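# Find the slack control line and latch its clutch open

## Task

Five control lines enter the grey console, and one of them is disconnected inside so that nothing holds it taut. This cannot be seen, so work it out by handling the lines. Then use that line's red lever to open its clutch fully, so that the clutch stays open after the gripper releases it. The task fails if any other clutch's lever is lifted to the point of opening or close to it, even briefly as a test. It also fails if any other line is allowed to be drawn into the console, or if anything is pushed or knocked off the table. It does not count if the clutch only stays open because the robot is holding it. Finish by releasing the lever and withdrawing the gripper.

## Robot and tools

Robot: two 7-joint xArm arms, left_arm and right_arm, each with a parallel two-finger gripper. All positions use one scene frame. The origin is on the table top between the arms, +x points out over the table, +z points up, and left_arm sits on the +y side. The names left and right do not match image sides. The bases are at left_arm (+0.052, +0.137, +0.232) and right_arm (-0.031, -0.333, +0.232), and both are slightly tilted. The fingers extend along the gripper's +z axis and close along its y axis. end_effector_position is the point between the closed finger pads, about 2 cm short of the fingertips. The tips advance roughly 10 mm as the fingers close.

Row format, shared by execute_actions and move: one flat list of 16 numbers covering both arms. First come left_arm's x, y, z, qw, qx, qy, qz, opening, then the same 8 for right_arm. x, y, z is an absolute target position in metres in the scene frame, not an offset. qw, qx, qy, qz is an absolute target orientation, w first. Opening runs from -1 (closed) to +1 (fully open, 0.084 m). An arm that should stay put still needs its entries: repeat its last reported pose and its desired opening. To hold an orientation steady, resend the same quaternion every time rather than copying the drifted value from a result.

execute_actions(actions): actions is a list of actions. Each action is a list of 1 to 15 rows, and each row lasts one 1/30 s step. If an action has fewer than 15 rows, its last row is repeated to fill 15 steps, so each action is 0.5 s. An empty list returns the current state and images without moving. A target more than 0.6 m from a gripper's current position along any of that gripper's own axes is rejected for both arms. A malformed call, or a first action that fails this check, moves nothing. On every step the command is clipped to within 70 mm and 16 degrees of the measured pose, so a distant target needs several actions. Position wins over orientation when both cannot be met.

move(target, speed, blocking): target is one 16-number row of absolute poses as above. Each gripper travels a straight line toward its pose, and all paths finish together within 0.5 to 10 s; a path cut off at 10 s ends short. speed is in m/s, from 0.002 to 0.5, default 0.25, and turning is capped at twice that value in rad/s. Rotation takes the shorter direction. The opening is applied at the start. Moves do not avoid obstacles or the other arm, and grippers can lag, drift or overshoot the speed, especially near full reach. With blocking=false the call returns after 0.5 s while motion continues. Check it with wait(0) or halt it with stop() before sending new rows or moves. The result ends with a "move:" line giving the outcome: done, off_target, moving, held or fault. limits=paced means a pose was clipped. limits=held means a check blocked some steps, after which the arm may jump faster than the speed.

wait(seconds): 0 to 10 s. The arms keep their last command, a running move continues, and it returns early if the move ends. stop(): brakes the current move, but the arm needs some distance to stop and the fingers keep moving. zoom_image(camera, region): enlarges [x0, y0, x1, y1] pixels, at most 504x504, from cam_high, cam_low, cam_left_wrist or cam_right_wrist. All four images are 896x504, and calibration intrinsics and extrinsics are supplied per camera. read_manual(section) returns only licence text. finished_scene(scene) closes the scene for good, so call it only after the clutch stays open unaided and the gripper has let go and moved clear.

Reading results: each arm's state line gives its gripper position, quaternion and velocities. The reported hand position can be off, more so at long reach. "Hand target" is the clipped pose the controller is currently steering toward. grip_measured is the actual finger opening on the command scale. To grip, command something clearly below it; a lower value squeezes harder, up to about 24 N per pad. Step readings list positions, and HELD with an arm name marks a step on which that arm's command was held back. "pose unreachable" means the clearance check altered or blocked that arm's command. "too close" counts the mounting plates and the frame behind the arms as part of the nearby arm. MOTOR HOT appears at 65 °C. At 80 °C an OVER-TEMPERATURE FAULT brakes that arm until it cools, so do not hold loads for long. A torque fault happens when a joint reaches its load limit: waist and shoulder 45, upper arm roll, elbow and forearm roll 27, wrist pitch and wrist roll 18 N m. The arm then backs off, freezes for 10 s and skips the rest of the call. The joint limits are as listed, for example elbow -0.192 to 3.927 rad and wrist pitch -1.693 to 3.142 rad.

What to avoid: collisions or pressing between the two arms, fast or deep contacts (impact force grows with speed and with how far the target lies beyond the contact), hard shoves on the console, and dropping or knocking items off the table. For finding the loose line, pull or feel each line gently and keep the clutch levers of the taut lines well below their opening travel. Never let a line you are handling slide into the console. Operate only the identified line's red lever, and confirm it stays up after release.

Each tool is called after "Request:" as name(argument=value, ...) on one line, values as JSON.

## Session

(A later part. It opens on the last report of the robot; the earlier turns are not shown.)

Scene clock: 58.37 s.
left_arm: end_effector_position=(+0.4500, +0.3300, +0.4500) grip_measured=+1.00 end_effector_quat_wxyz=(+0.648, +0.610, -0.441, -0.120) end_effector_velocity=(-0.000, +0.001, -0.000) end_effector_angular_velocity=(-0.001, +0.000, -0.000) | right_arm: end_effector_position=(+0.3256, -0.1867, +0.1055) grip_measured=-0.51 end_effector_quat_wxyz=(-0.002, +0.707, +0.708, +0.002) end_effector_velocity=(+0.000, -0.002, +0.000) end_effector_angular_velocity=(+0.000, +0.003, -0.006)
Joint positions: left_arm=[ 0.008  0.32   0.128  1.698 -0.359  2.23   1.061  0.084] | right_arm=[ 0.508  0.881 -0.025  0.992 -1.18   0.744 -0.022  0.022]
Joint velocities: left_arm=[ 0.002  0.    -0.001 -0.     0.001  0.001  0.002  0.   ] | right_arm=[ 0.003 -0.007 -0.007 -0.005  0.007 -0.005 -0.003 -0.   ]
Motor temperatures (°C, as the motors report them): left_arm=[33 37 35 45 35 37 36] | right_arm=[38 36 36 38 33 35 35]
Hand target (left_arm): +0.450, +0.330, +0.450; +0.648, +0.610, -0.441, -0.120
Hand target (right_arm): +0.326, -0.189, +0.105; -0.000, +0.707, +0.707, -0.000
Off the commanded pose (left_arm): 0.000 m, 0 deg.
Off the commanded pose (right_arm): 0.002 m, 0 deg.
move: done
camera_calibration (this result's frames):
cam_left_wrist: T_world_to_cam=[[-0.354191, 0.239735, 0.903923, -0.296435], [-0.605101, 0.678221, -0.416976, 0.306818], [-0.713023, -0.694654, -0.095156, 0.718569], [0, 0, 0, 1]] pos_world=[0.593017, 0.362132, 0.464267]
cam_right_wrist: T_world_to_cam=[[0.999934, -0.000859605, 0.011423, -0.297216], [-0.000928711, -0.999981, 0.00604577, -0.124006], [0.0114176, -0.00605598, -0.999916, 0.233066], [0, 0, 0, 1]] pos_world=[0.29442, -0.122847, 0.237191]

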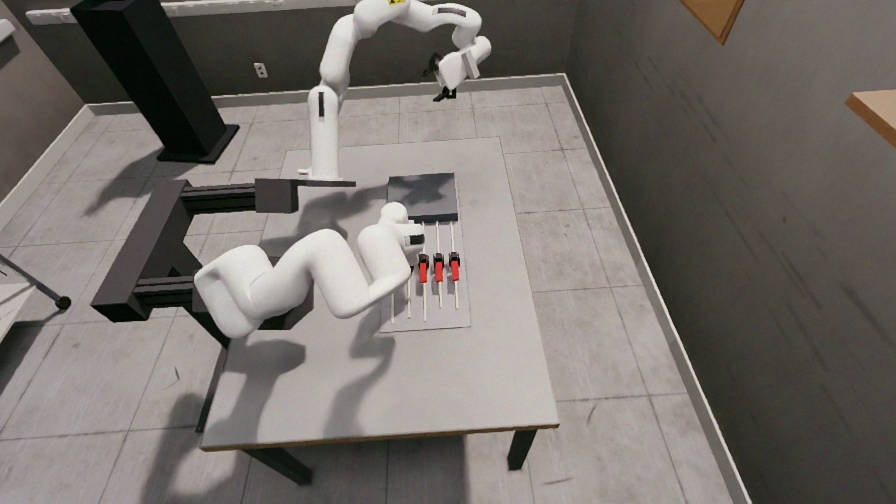

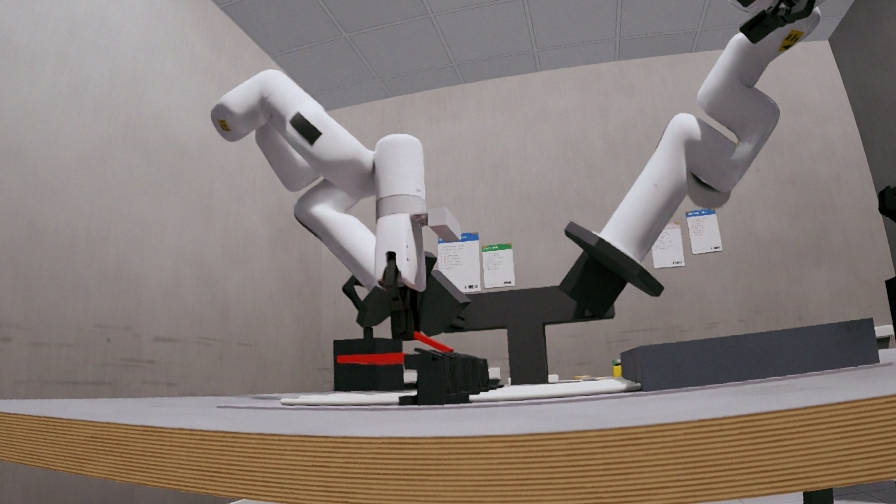

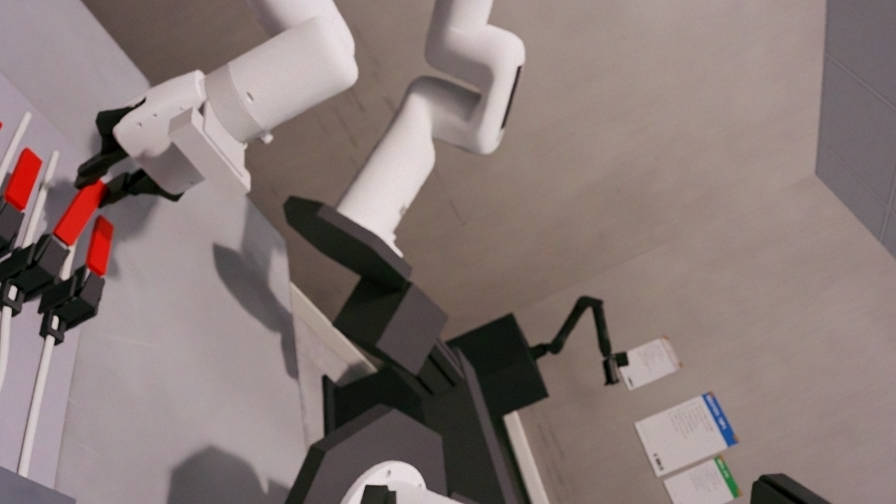

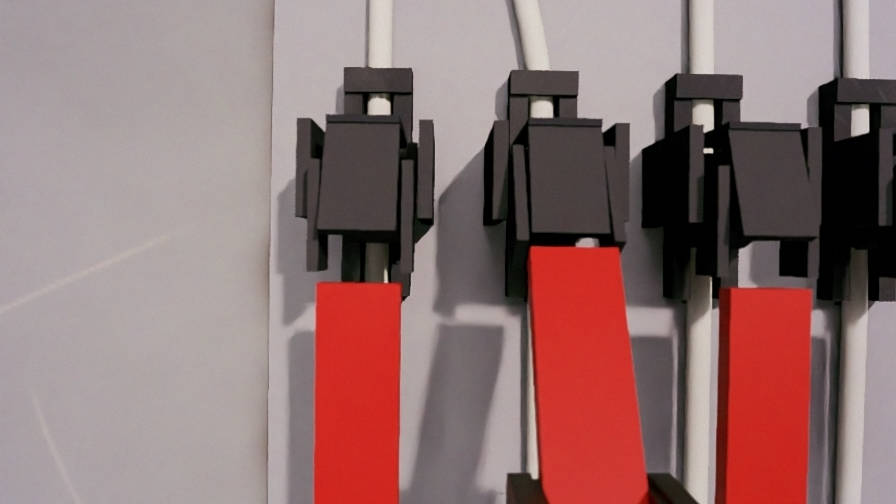

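Request:
move(target=[0.45,0.33,0.45,0.648,0.61,-0.441,-0.12,1,0.326,-0.16,0.134,0,0.707,0.707,0,-0.65], speed=0.06)

Request:
move(target=[0.45,0.33,0.45,0.648,0.61,-0.441,-0.12,1,0.326,-0.13,0.15,0,0.707,0.707,0,-0.65], speed=0.06)

Request:
move(target=[0.45,0.33,0.45,0.648,0.61,-0.441,-0.12,1,0.326,-0.097,0.154,0,0.707,0.707,0,-0.65], speed=0.05)

Scene clock: 61.20 s.
left_arm: end_effector_position=(+0.4500, +0.3300, +0.4500) grip_measured=+1.00 end_effector_quat_wxyz=(+0.648, +0.610, -0.441, -0.120) end_effector_velocity=(-0.000, +0.000, -0.000) end_effector_angular_velocity=(-0.001, +0.000, +0.000) | right_arm: end_effector_position=(+0.3259, -0.1607, +0.1327) grip_measured=-0.51 end_effector_quat_wxyz=(+0.000, +0.707, +0.707, -0.001) end_effector_velocity=(+0.000, +0.003, +0.004) end_effector_angular_velocity=(+0.006, -0.002, +0.000)
Joint positions: left_arm=[ 0.008  0.32   0.128  1.698 -0.359  2.23   1.061  0.084] | right_arm=[ 0.551  0.892  0.027  1.042 -1.093  0.813 -0.042  0.022]
Joint velocities: left_arm=[ 0.001  0.     0.001 -0.     0.     0.     0.002  0.   ] | right_arm=[ 0.004 -0.003  0.005  0.002  0.006  0.001 -0.002 -0.   ]
Motor temperatures (°C, as the motors report them): left_arm=[33 37 35 45 35 37 36] | right_arm=[38 37 36 38 33 35 35]
Hand target (left_arm): +0.450, +0.330, +0.450; +0.648, +0.610, -0.441, -0.120
Hand target (right_arm): +0.326, -0.160, +0.134; +0.000, +0.707, +0.707, -0.000
Off the commanded pose (left_arm): 0.000 m, 0 deg.
Off the commanded pose (right_arm): 0.001 m, 0 deg.
move: done
camera_calibration (this result's frames):
cam_left_wrist: T_world_to_cam=[[-0.354191, 0.239734, 0.903923, -0.296435], [-0.605101, 0.678221, -0.416976, 0.306818], [-0.713023, -0.694654, -0.0951561, 0.718569], [0, 0, 0, 1]] pos_world=[0.593017, 0.362132, 0.464266]
cam_right_wrist: T_world_to_cam=[[0.999944, -0.00288435, 0.0101483, -0.29795], [-0.00301986, -0.999906, 0.0133624, -0.0984112], [0.0101088, -0.0133923, -0.999859, 0.259602], [0, 0, 0, 1]] pos_world=[0.295012, -0.0957847, 0.263904]

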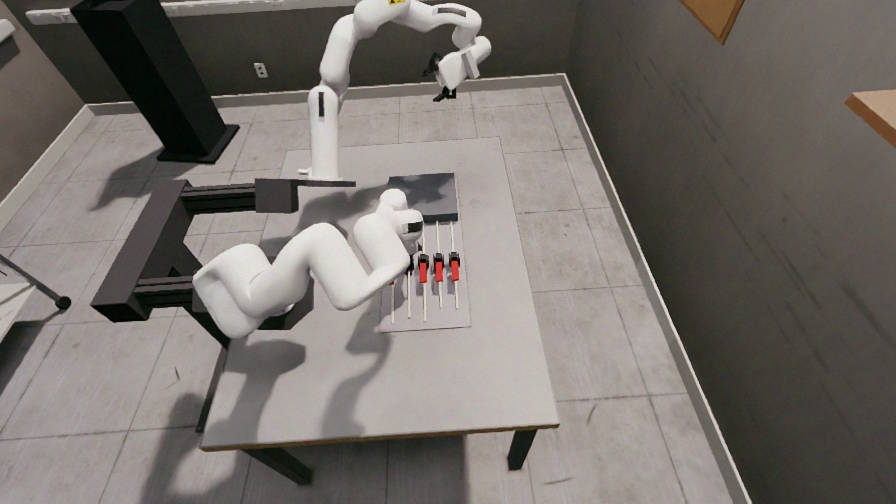

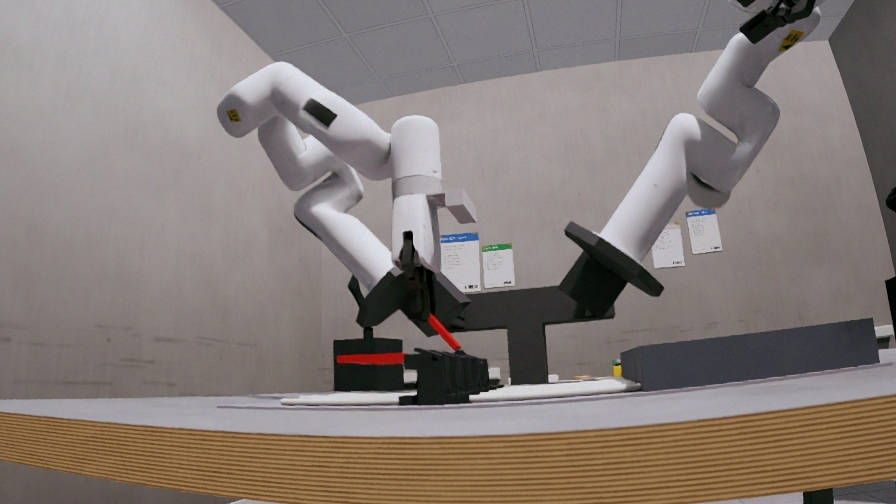

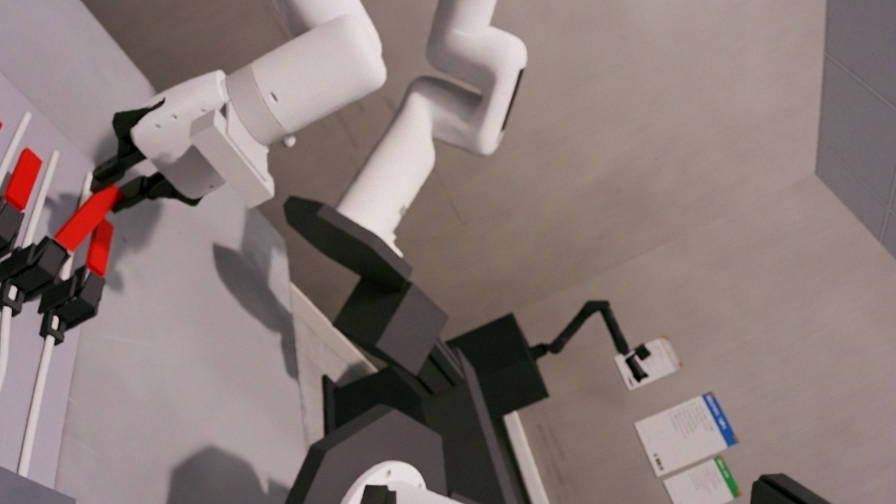

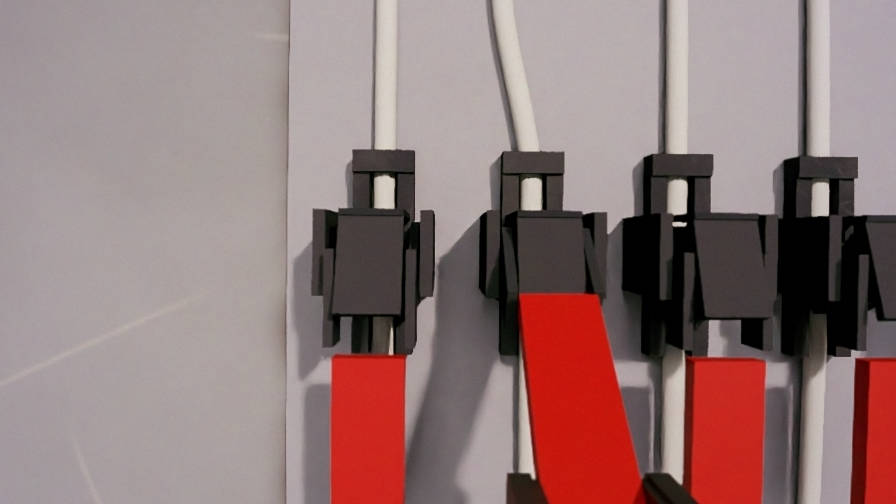

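Scene clock: 62.27 s.
left_arm: end_effector_position=(+0.4500, +0.3300, +0.4500) grip_measured=+1.00 end_effector_quat_wxyz=(+0.648, +0.610, -0.441, -0.120) end_effector_velocity=(-0.000, +0.000, -0.000) end_effector_angular_velocity=(-0.002, -0.002, -0.000) | right_arm: end_effector_position=(+0.3259, -0.1306, +0.1493) grip_measured=-0.51 end_effector_quat_wxyz=(+0.000, +0.707, +0.707, -0.001) end_effector_velocity=(-0.000, +0.003, +0.003) end_effector_angular_velocity=(+0.006, -0.004, +0.003)
Joint positions: left_arm=[ 0.008  0.32   0.128  1.698 -0.359  2.23   1.061  0.084] | right_arm=[ 0.588  0.938  0.066  1.118 -1.037  0.863 -0.048  0.021]
Joint velocities: left_arm=[-0.    -0.     0.001  0.    -0.     0.     0.003  0.   ] | right_arm=[ 0.004 -0.     0.004  0.002  0.001 -0.001  0.    -0.   ]
Motor temperatures (°C, as the motors report them): left_arm=[33 37 35 45 35 37 36] | right_arm=[38 37 36 38 33 35 35]
Hand target (left_arm): +0.450, +0.330, +0.450; +0.648, +0.610, -0.441, -0.120
Hand target (right_arm): +0.326, -0.130, +0.150; +0.000, +0.707, +0.707, +0.000
Off the commanded pose (left_arm): 0.000 m, 0 deg.
Off the commanded pose (right_arm): 0.001 m, 0 deg.
move: done
camera_calibration (this result's frames):
cam_left_wrist: T_world_to_cam=[[-0.354191, 0.239735, 0.903923, -0.296435], [-0.605101, 0.678221, -0.416976, 0.306818], [-0.713023, -0.694654, -0.0951558, 0.718569], [0, 0, 0, 1]] pos_world=[0.593017, 0.362132, 0.464267]
cam_right_wrist: T_world_to_cam=[[0.999939, -0.0025295, 0.0107397, -0.298024], [-0.00267433, -0.999905, 0.0134922, -0.0686468], [0.0107046, -0.0135201, -0.999851, 0.276375], [0, 0, 0, 1]] pos_world=[0.294863, -0.0656575, 0.280461]

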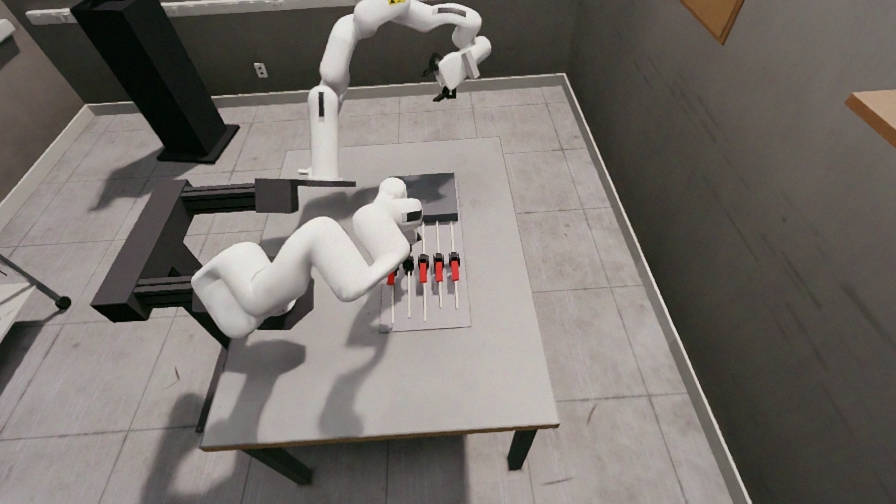

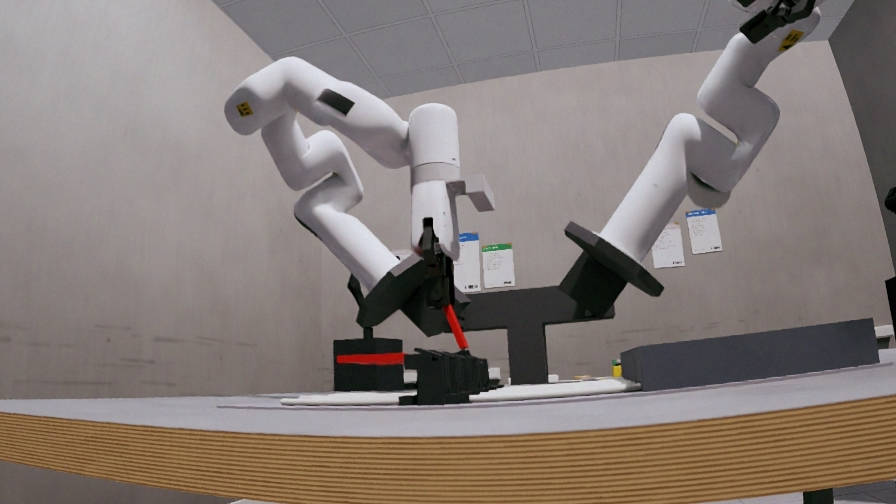

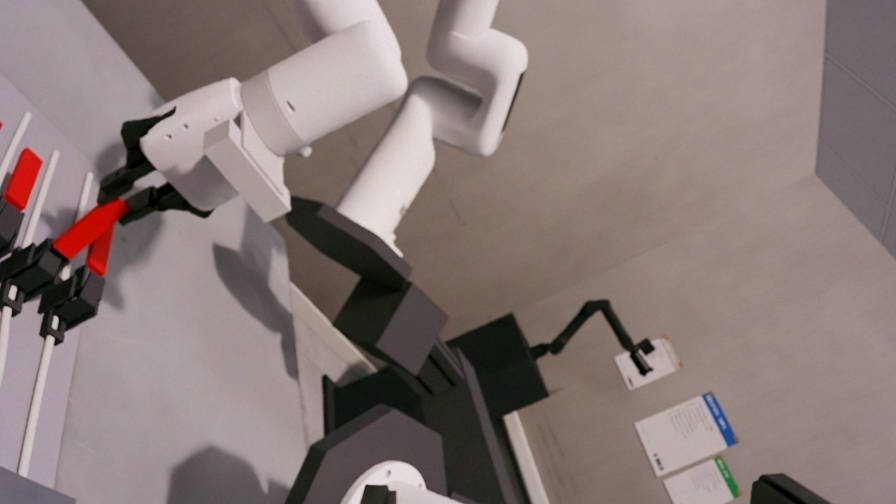

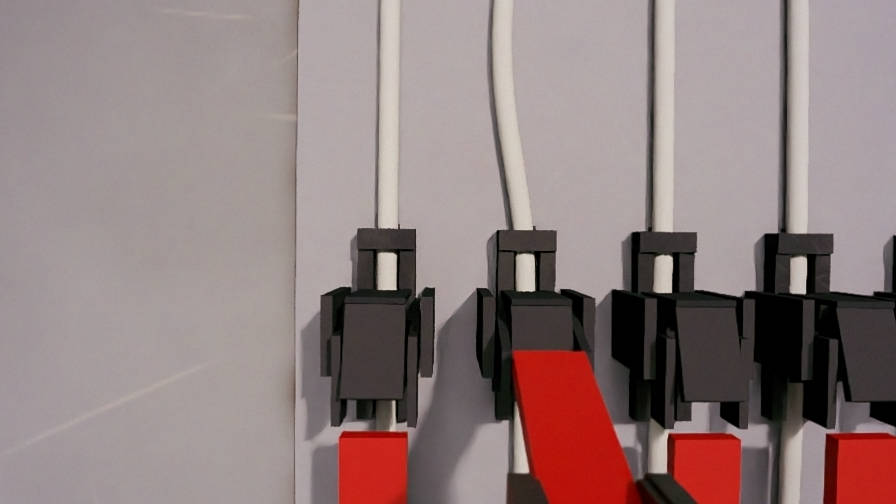

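Scene clock: 63.27 s.
left_arm: end_effector_position=(+0.4500, +0.3300, +0.4500) grip_measured=+1.00 end_effector_quat_wxyz=(+0.648, +0.610, -0.441, -0.120) end_effector_velocity=(-0.001, -0.000, +0.001) end_effector_angular_velocity=(-0.001, -0.001, -0.004) | right_arm: end_effector_position=(+0.3258, -0.0986, +0.1526) grip_measured=-0.52 end_effector_quat_wxyz=(+0.001, +0.707, +0.707, -0.002) end_effector_velocity=(-0.000, +0.004, +0.003) end_effector_angular_velocity=(+0.005, -0.001, +0.002)
Joint positions: left_arm=[ 0.008  0.32   0.128  1.698 -0.359  2.23   1.061  0.084] | right_arm=[ 0.62   1.019  0.088  1.217 -1.003  0.898 -0.046  0.021]
Joint velocities: left_arm=[-0.001 -0.    -0.002  0.     0.001  0.002  0.001  0.   ] | right_arm=[ 0.003  0.002  0.006  0.005  0.003  0.001 -0.    -0.   ]
Motor temperatures (°C, as the motors report them): left_arm=[33 37 35 45 35 37 36] | right_arm=[38 37 36 38 33 35 35]
Hand target (left_arm): +0.450, +0.330, +0.450; +0.648, +0.610, -0.441, -0.120
Hand target (right_arm): +0.326, -0.097, +0.154; +0.000, +0.707, +0.707, +0.000
Off the commanded pose (left_arm): 0.000 m, 0 deg.
Off the commanded pose (right_arm): 0.002 m, 0 deg.
move: done
camera_calibration (this result's frames):
cam_left_wrist: T_world_to_cam=[[-0.354191, 0.239735, 0.903923, -0.296435], [-0.605101, 0.678221, -0.416976, 0.306818], [-0.713023, -0.694654, -0.0951561, 0.718569], [0, 0, 0, 1]] pos_world=[0.593017, 0.362132, 0.464267]
cam_right_wrist: T_world_to_cam=[[0.999943, -0.00266328, 0.0103759, -0.297846], [-0.002826, -0.999873, 0.0156996, -0.0370202], [0.0103328, -0.015728, -0.999823, 0.280041], [0, 0, 0, 1]] pos_world=[0.294831, -0.0334042, 0.283663]

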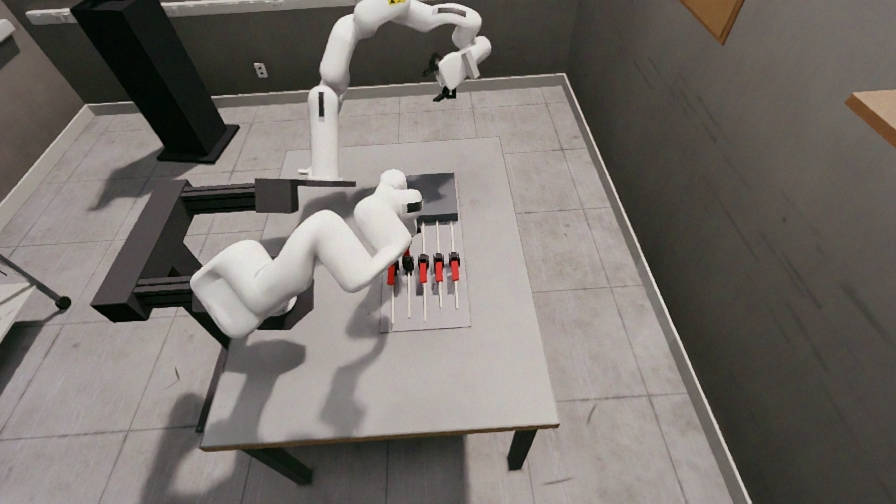

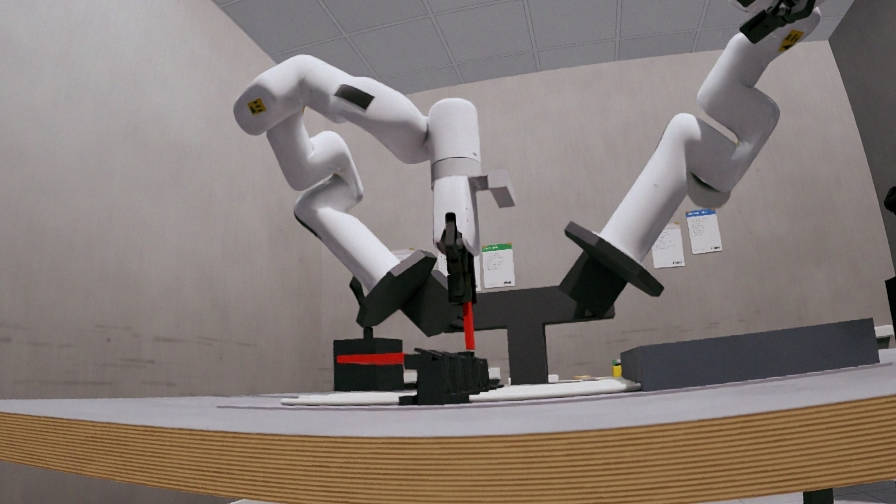

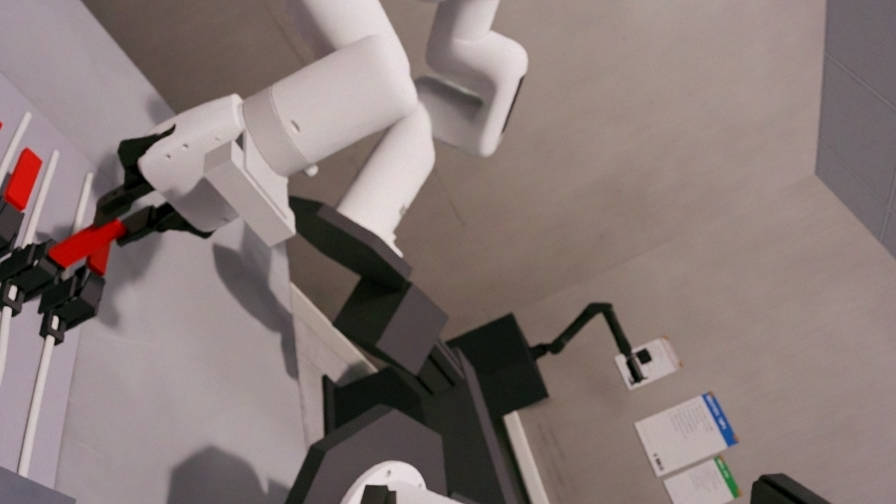

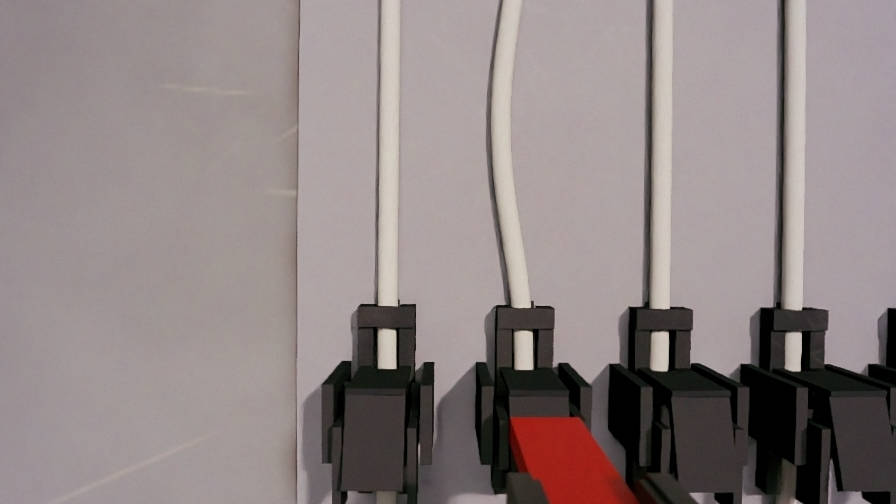

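Request:
move(target=[0.45,0.33,0.45,0.648,0.61,-0.441,-0.12,1,0.326,-0.065,0.15,0,0.707,0.707,0,-0.65], speed=0.04)

Request:
move(target=[0.45,0.33,0.45,0.648,0.61,-0.441,-0.12,1,0.326,-0.04,0.137,0,0.707,0.707,0,-0.65], speed=0.04)

Scene clock: 66.23 s.
left_arm: end_effector_position=(+0.4500, +0.3300, +0.4500) grip_measured=+1.00 end_effector_quat_wxyz=(+0.648, +0.610, -0.441, -0.120) end_effector_velocity=(+0.000, +0.000, -0.001) end_effector_angular_velocity=(+0.001, -0.002, +0.001) | right_arm: end_effector_position=(+0.3257, -0.0703, +0.1467) grip_measured=-0.52 end_effector_quat_wxyz=(+0.005, +0.707, +0.707, -0.006) end_effector_velocity=(-0.000, +0.001, -0.000) end_effector_angular_velocity=(-0.002, -0.001, +0.002)
Joint positions: left_arm=[ 0.008  0.32   0.128  1.698 -0.359  2.23   1.061  0.084] | right_arm=[ 0.65   1.113  0.096  1.324 -0.98   0.929 -0.046  0.021]
Joint velocities: left_arm=[-0.     0.     0.     0.     0.001 -0.002  0.002  0.   ] | right_arm=[ 0.003  0.004 -0.001  0.005  0.001  0.003 -0.001  0.   ]
Motor temperatures (°C, as the motors report them): left_arm=[33 37 35 45 35 37 36] | right_arm=[38 37 37 39 33 35 35]
Hand target (left_arm): +0.450, +0.330, +0.450; +0.648, +0.610, -0.441, -0.120
Hand target (right_arm): +0.326, -0.065, +0.150; +0.000, +0.707, +0.707, +0.000
Off the commanded pose (left_arm): 0.000 m, 0 deg.
Off the commanded pose (right_arm): 0.006 m, 1 deg.
move: off_target (right_arm)
camera_calibration (this result's frames):
cam_left_wrist: T_world_to_cam=[[-0.354191, 0.239735, 0.903923, -0.296435], [-0.605101, 0.678221, -0.416976, 0.306818], [-0.713023, -0.694654, -0.095156, 0.718569], [0, 0, 0, 1]] pos_world=[0.593017, 0.362132, 0.464267]
cam_right_wrist: T_world_to_cam=[[0.999948, -0.00286321, 0.00980363, -0.297526], [-0.00312468, -0.999637, 0.0267605, -0.0100843], [0.00972345, -0.0267897, -0.999594, 0.273931], [0, 0, 0, 1]] pos_world=[0.294816, -0.00359401, 0.277007]

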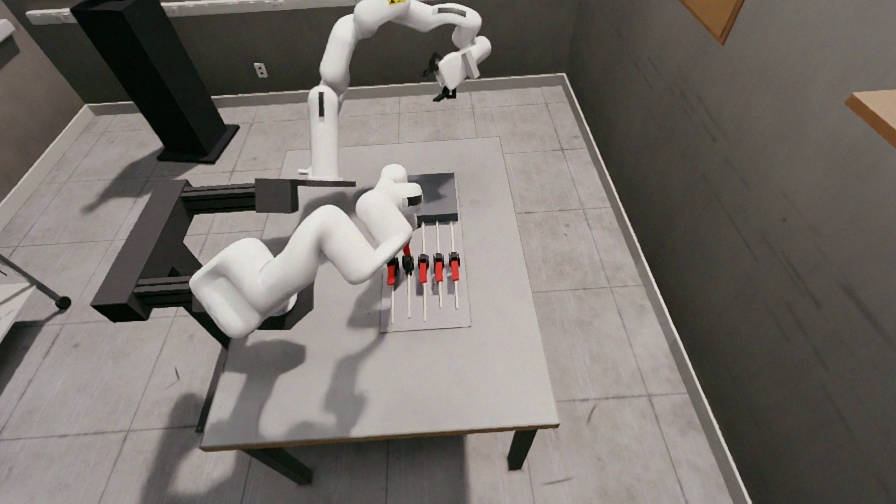

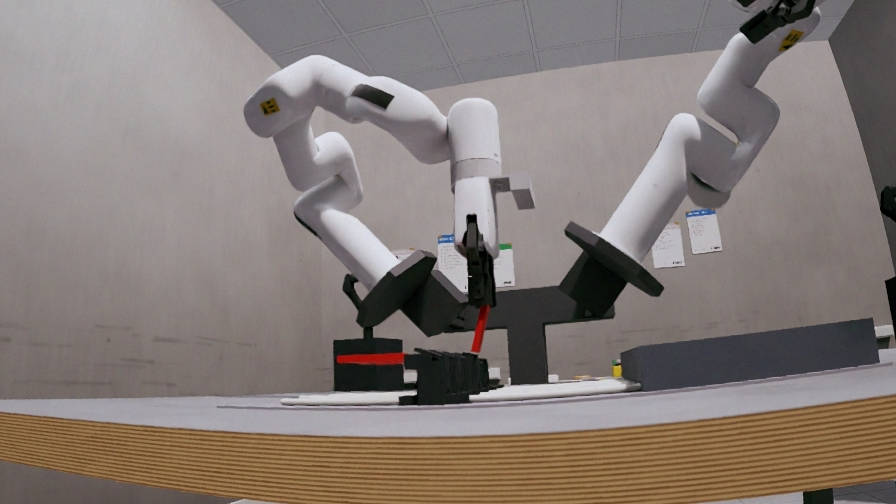

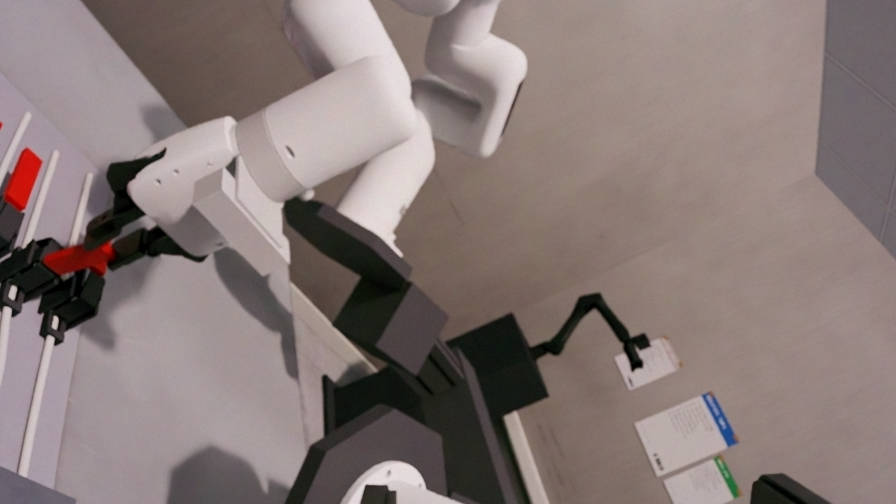

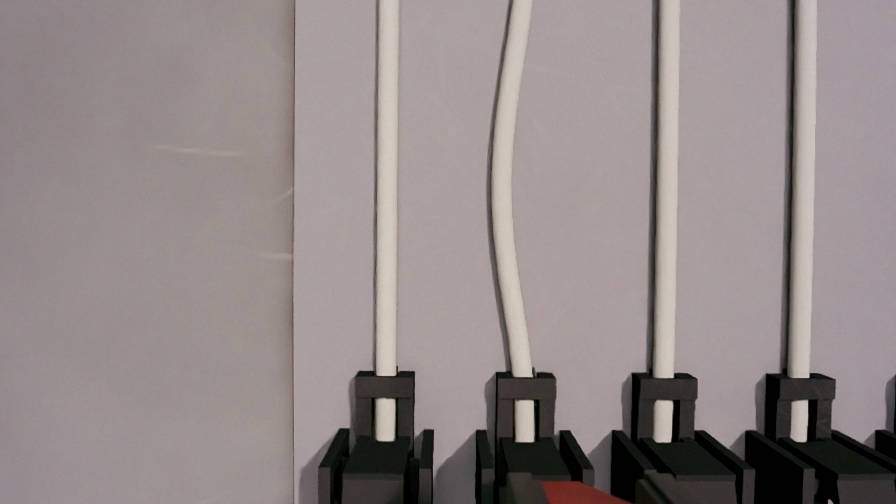

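Scene clock: 67.33 s.
left_arm: end_effector_position=(+0.4500, +0.3300, +0.4500) grip_measured=+1.00 end_effector_quat_wxyz=(+0.648, +0.610, -0.441, -0.120) end_effector_velocity=(+0.000, +0.000, +0.000) end_effector_angular_velocity=(-0.000, -0.000, +0.000) | right_arm: end_effector_position=(+0.3256, -0.0465, +0.1332) grip_measured=-0.52 end_effector_quat_wxyz=(+0.006, +0.707, +0.707, -0.007) end_effector_velocity=(-0.000, +0.001, -0.000) end_effector_angular_velocity=(-0.002, -0.002, +0.002)
Joint positions: left_arm=[ 0.008  0.32   0.128  1.698 -0.359  2.23   1.061  0.084] | right_arm=[ 0.663  1.207  0.1    1.421 -0.977  0.942 -0.044  0.021]
Joint velocities: left_arm=[-0.  0.  0.  0. -0.  0.  0.  0.] | right_arm=[-0.001  0.004  0.004  0.005 -0.004  0.006  0.002  0.   ]
Motor temperatures (°C, as the motors report them): left_arm=[33 37 35 45 35 37 36] | right_arm=[38 37 37 39 33 35 35]
Hand target (left_arm): +0.450, +0.330, +0.450; +0.648, +0.610, -0.441, -0.120
Hand target (right_arm): +0.326, -0.040, +0.137; +0.000, +0.707, +0.707, +0.000
Off the commanded pose (left_arm): 0.000 m, 0 deg.
Off the commanded pose (right_arm): 0.008 m, 1 deg.
move: off_target (right_arm)
camera_calibration (this result's frames):
cam_left_wrist: T_world_to_cam=[[-0.354191, 0.239735, 0.903923, -0.296435], [-0.605101, 0.678221, -0.416976, 0.306818], [-0.713023, -0.694654, -0.0951557, 0.718569], [0, 0, 0, 1]] pos_world=[0.593017, 0.362132, 0.464267]
cam_right_wrist: T_world_to_cam=[[0.999948, -0.00249498, 0.00991289, -0.297266], [-0.0028038, -0.999507, 0.0312625, 0.013355], [0.00983001, -0.0312887, -0.999462, 0.260868], [0, 0, 0, 1]] pos_world=[0.294723, 0.020769, 0.263256]

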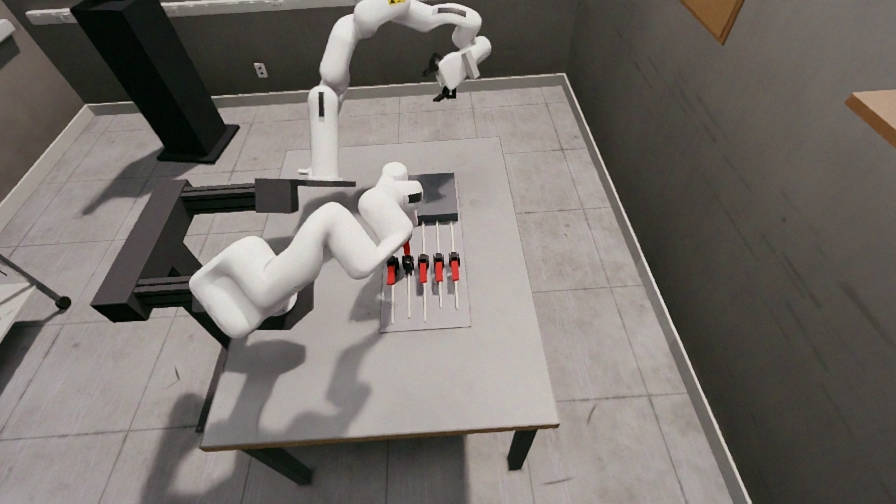

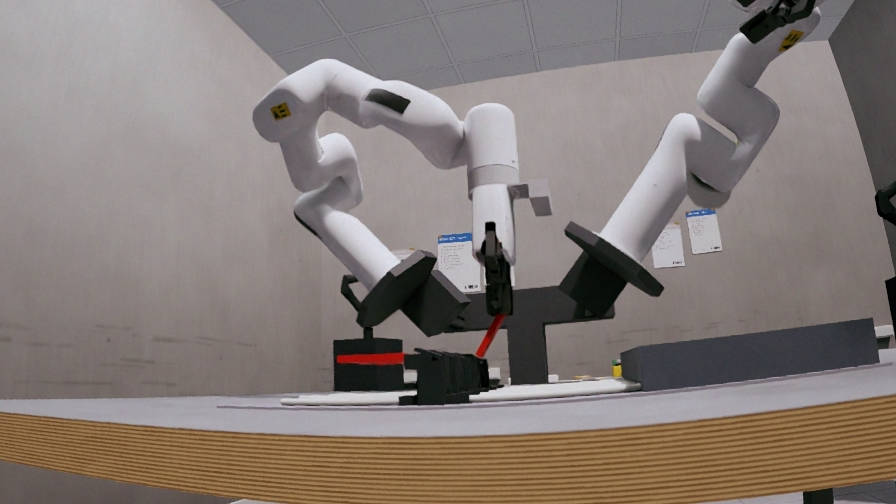

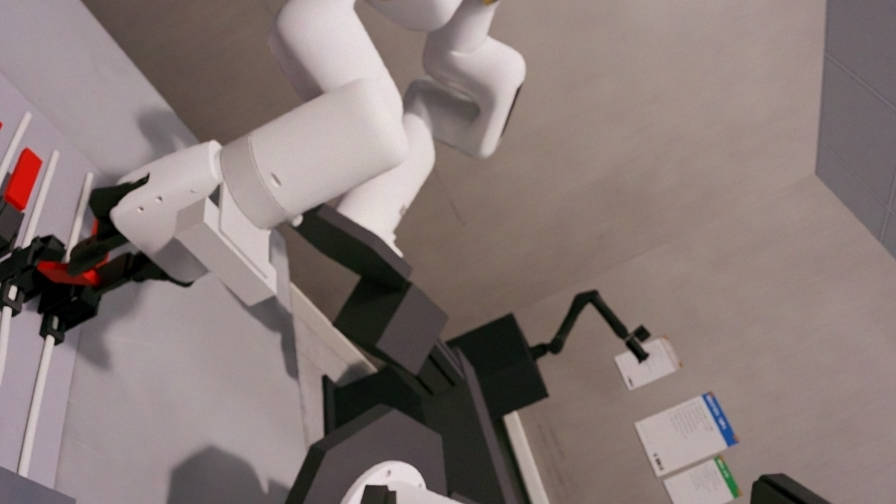

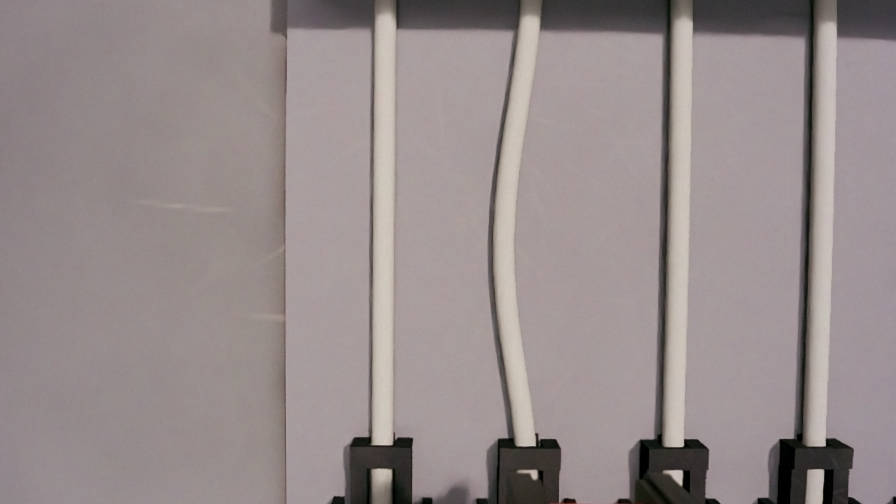

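Radius is about 0.094; continue on the arc.

Request:
move(target=[0.45,0.33,0.45,0.648,0.61,-0.441,-0.12,1,0.326,-0.027,0.113,0,0.707,0.707,0,-0.65], speed=0.04)

Scene clock: 69.00 s.
left_arm: end_effector_position=(+0.4500, +0.3300, +0.4500) grip_measured=+1.00 end_effector_quat_wxyz=(+0.648, +0.610, -0.441, -0.120) end_effector_velocity=(+0.000, +0.000, +0.000) end_effector_angular_velocity=(-0.002, +0.000, +0.002) | right_arm: end_effector_position=(+0.3257, -0.0284, +0.1127) grip_measured=-0.52 end_effector_quat_wxyz=(+0.002, +0.707, +0.707, -0.002) end_effector_velocity=(+0.000, +0.000, -0.001) end_effector_angular_velocity=(-0.000, -0.000, +0.000)
Joint positions: left_arm=[ 0.008  0.32   0.128  1.698 -0.359  2.23   1.061  0.084] | right_arm=[ 0.656  1.288  0.097  1.492 -0.997  0.92  -0.036  0.021]
Joint velocities: left_arm=[ 0.002 -0.     0.     0.001 -0.002  0.001  0.001  0.   ] | right_arm=[-0.006  0.004  0.006  0.004 -0.008  0.005  0.002 -0.   ]
Motor temperatures (°C, as the motors report them): left_arm=[33 37 35 45 35 37 36] | right_arm=[38 37 38 39 33 35 35]
Hand target (left_arm): +0.450, +0.330, +0.450; +0.648, +0.610, -0.441, -0.120
Hand target (right_arm): +0.326, -0.027, +0.113; +0.000, +0.707, +0.707, +0.000
Off the commanded pose (left_arm): 0.000 m, 0 deg.
Off the commanded pose (right_arm): 0.001 m, 0 deg.
move: done
camera_calibration (this result's frames):
cam_left_wrist: T_world_to_cam=[[-0.354191, 0.239734, 0.903923, -0.296435], [-0.605101, 0.678221, -0.416976, 0.306818], [-0.713023, -0.694654, -0.095156, 0.718569], [0, 0, 0, 1]] pos_world=[0.593017, 0.362132, 0.464267]
cam_right_wrist: T_world_to_cam=[[0.999933, -0.00192236, 0.0114011, -0.297293], [-0.00212072, -0.999846, 0.017412, 0.0334157], [0.0113659, -0.017435, -0.999783, 0.240894], [0, 0, 0, 1]] pos_world=[0.294606, 0.0370391, 0.243649]

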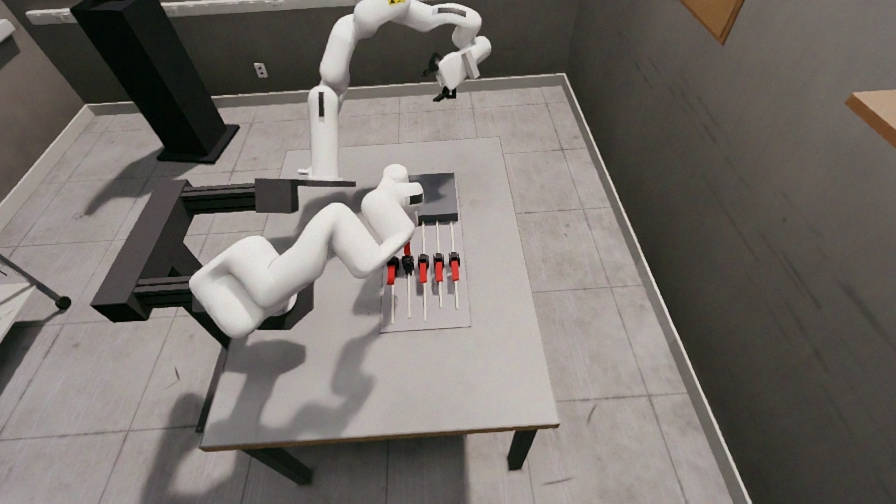

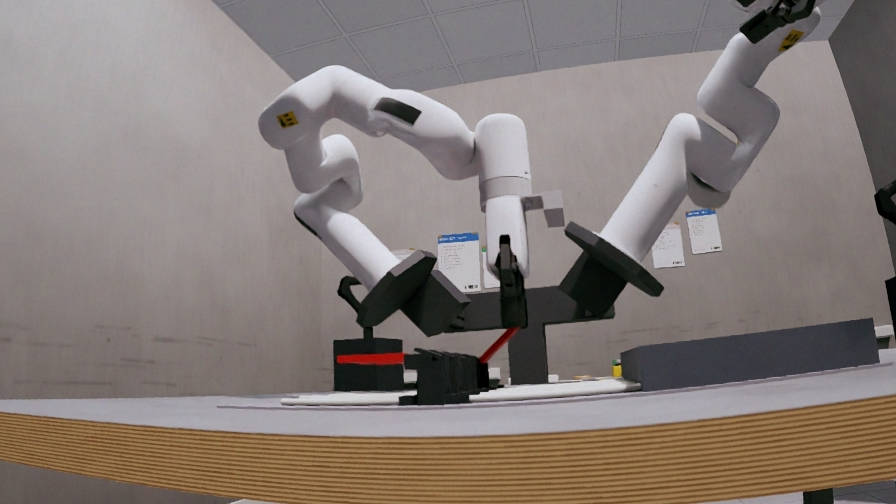

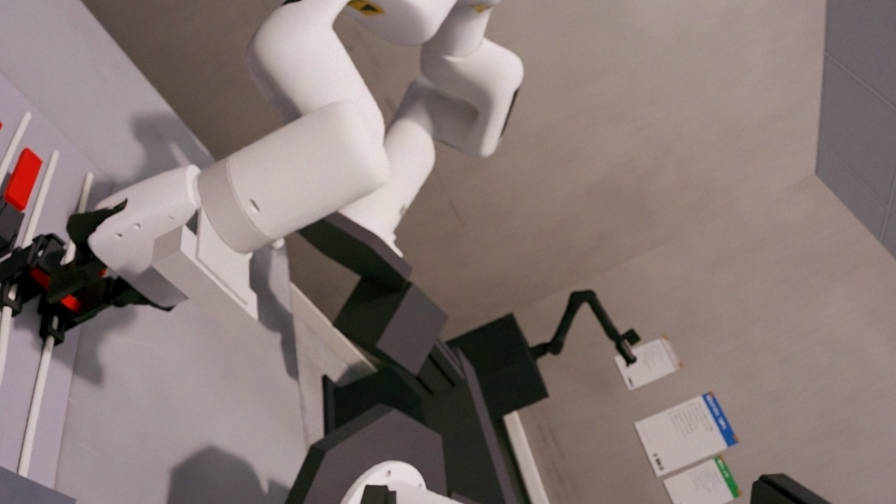

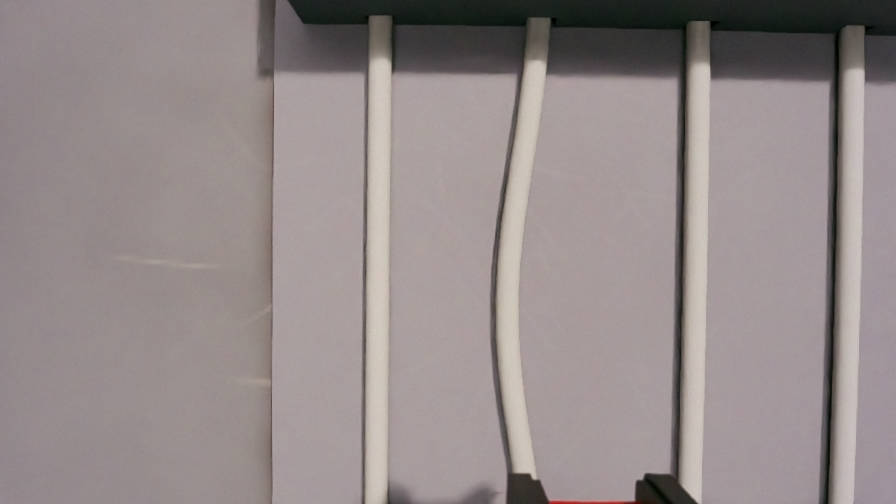

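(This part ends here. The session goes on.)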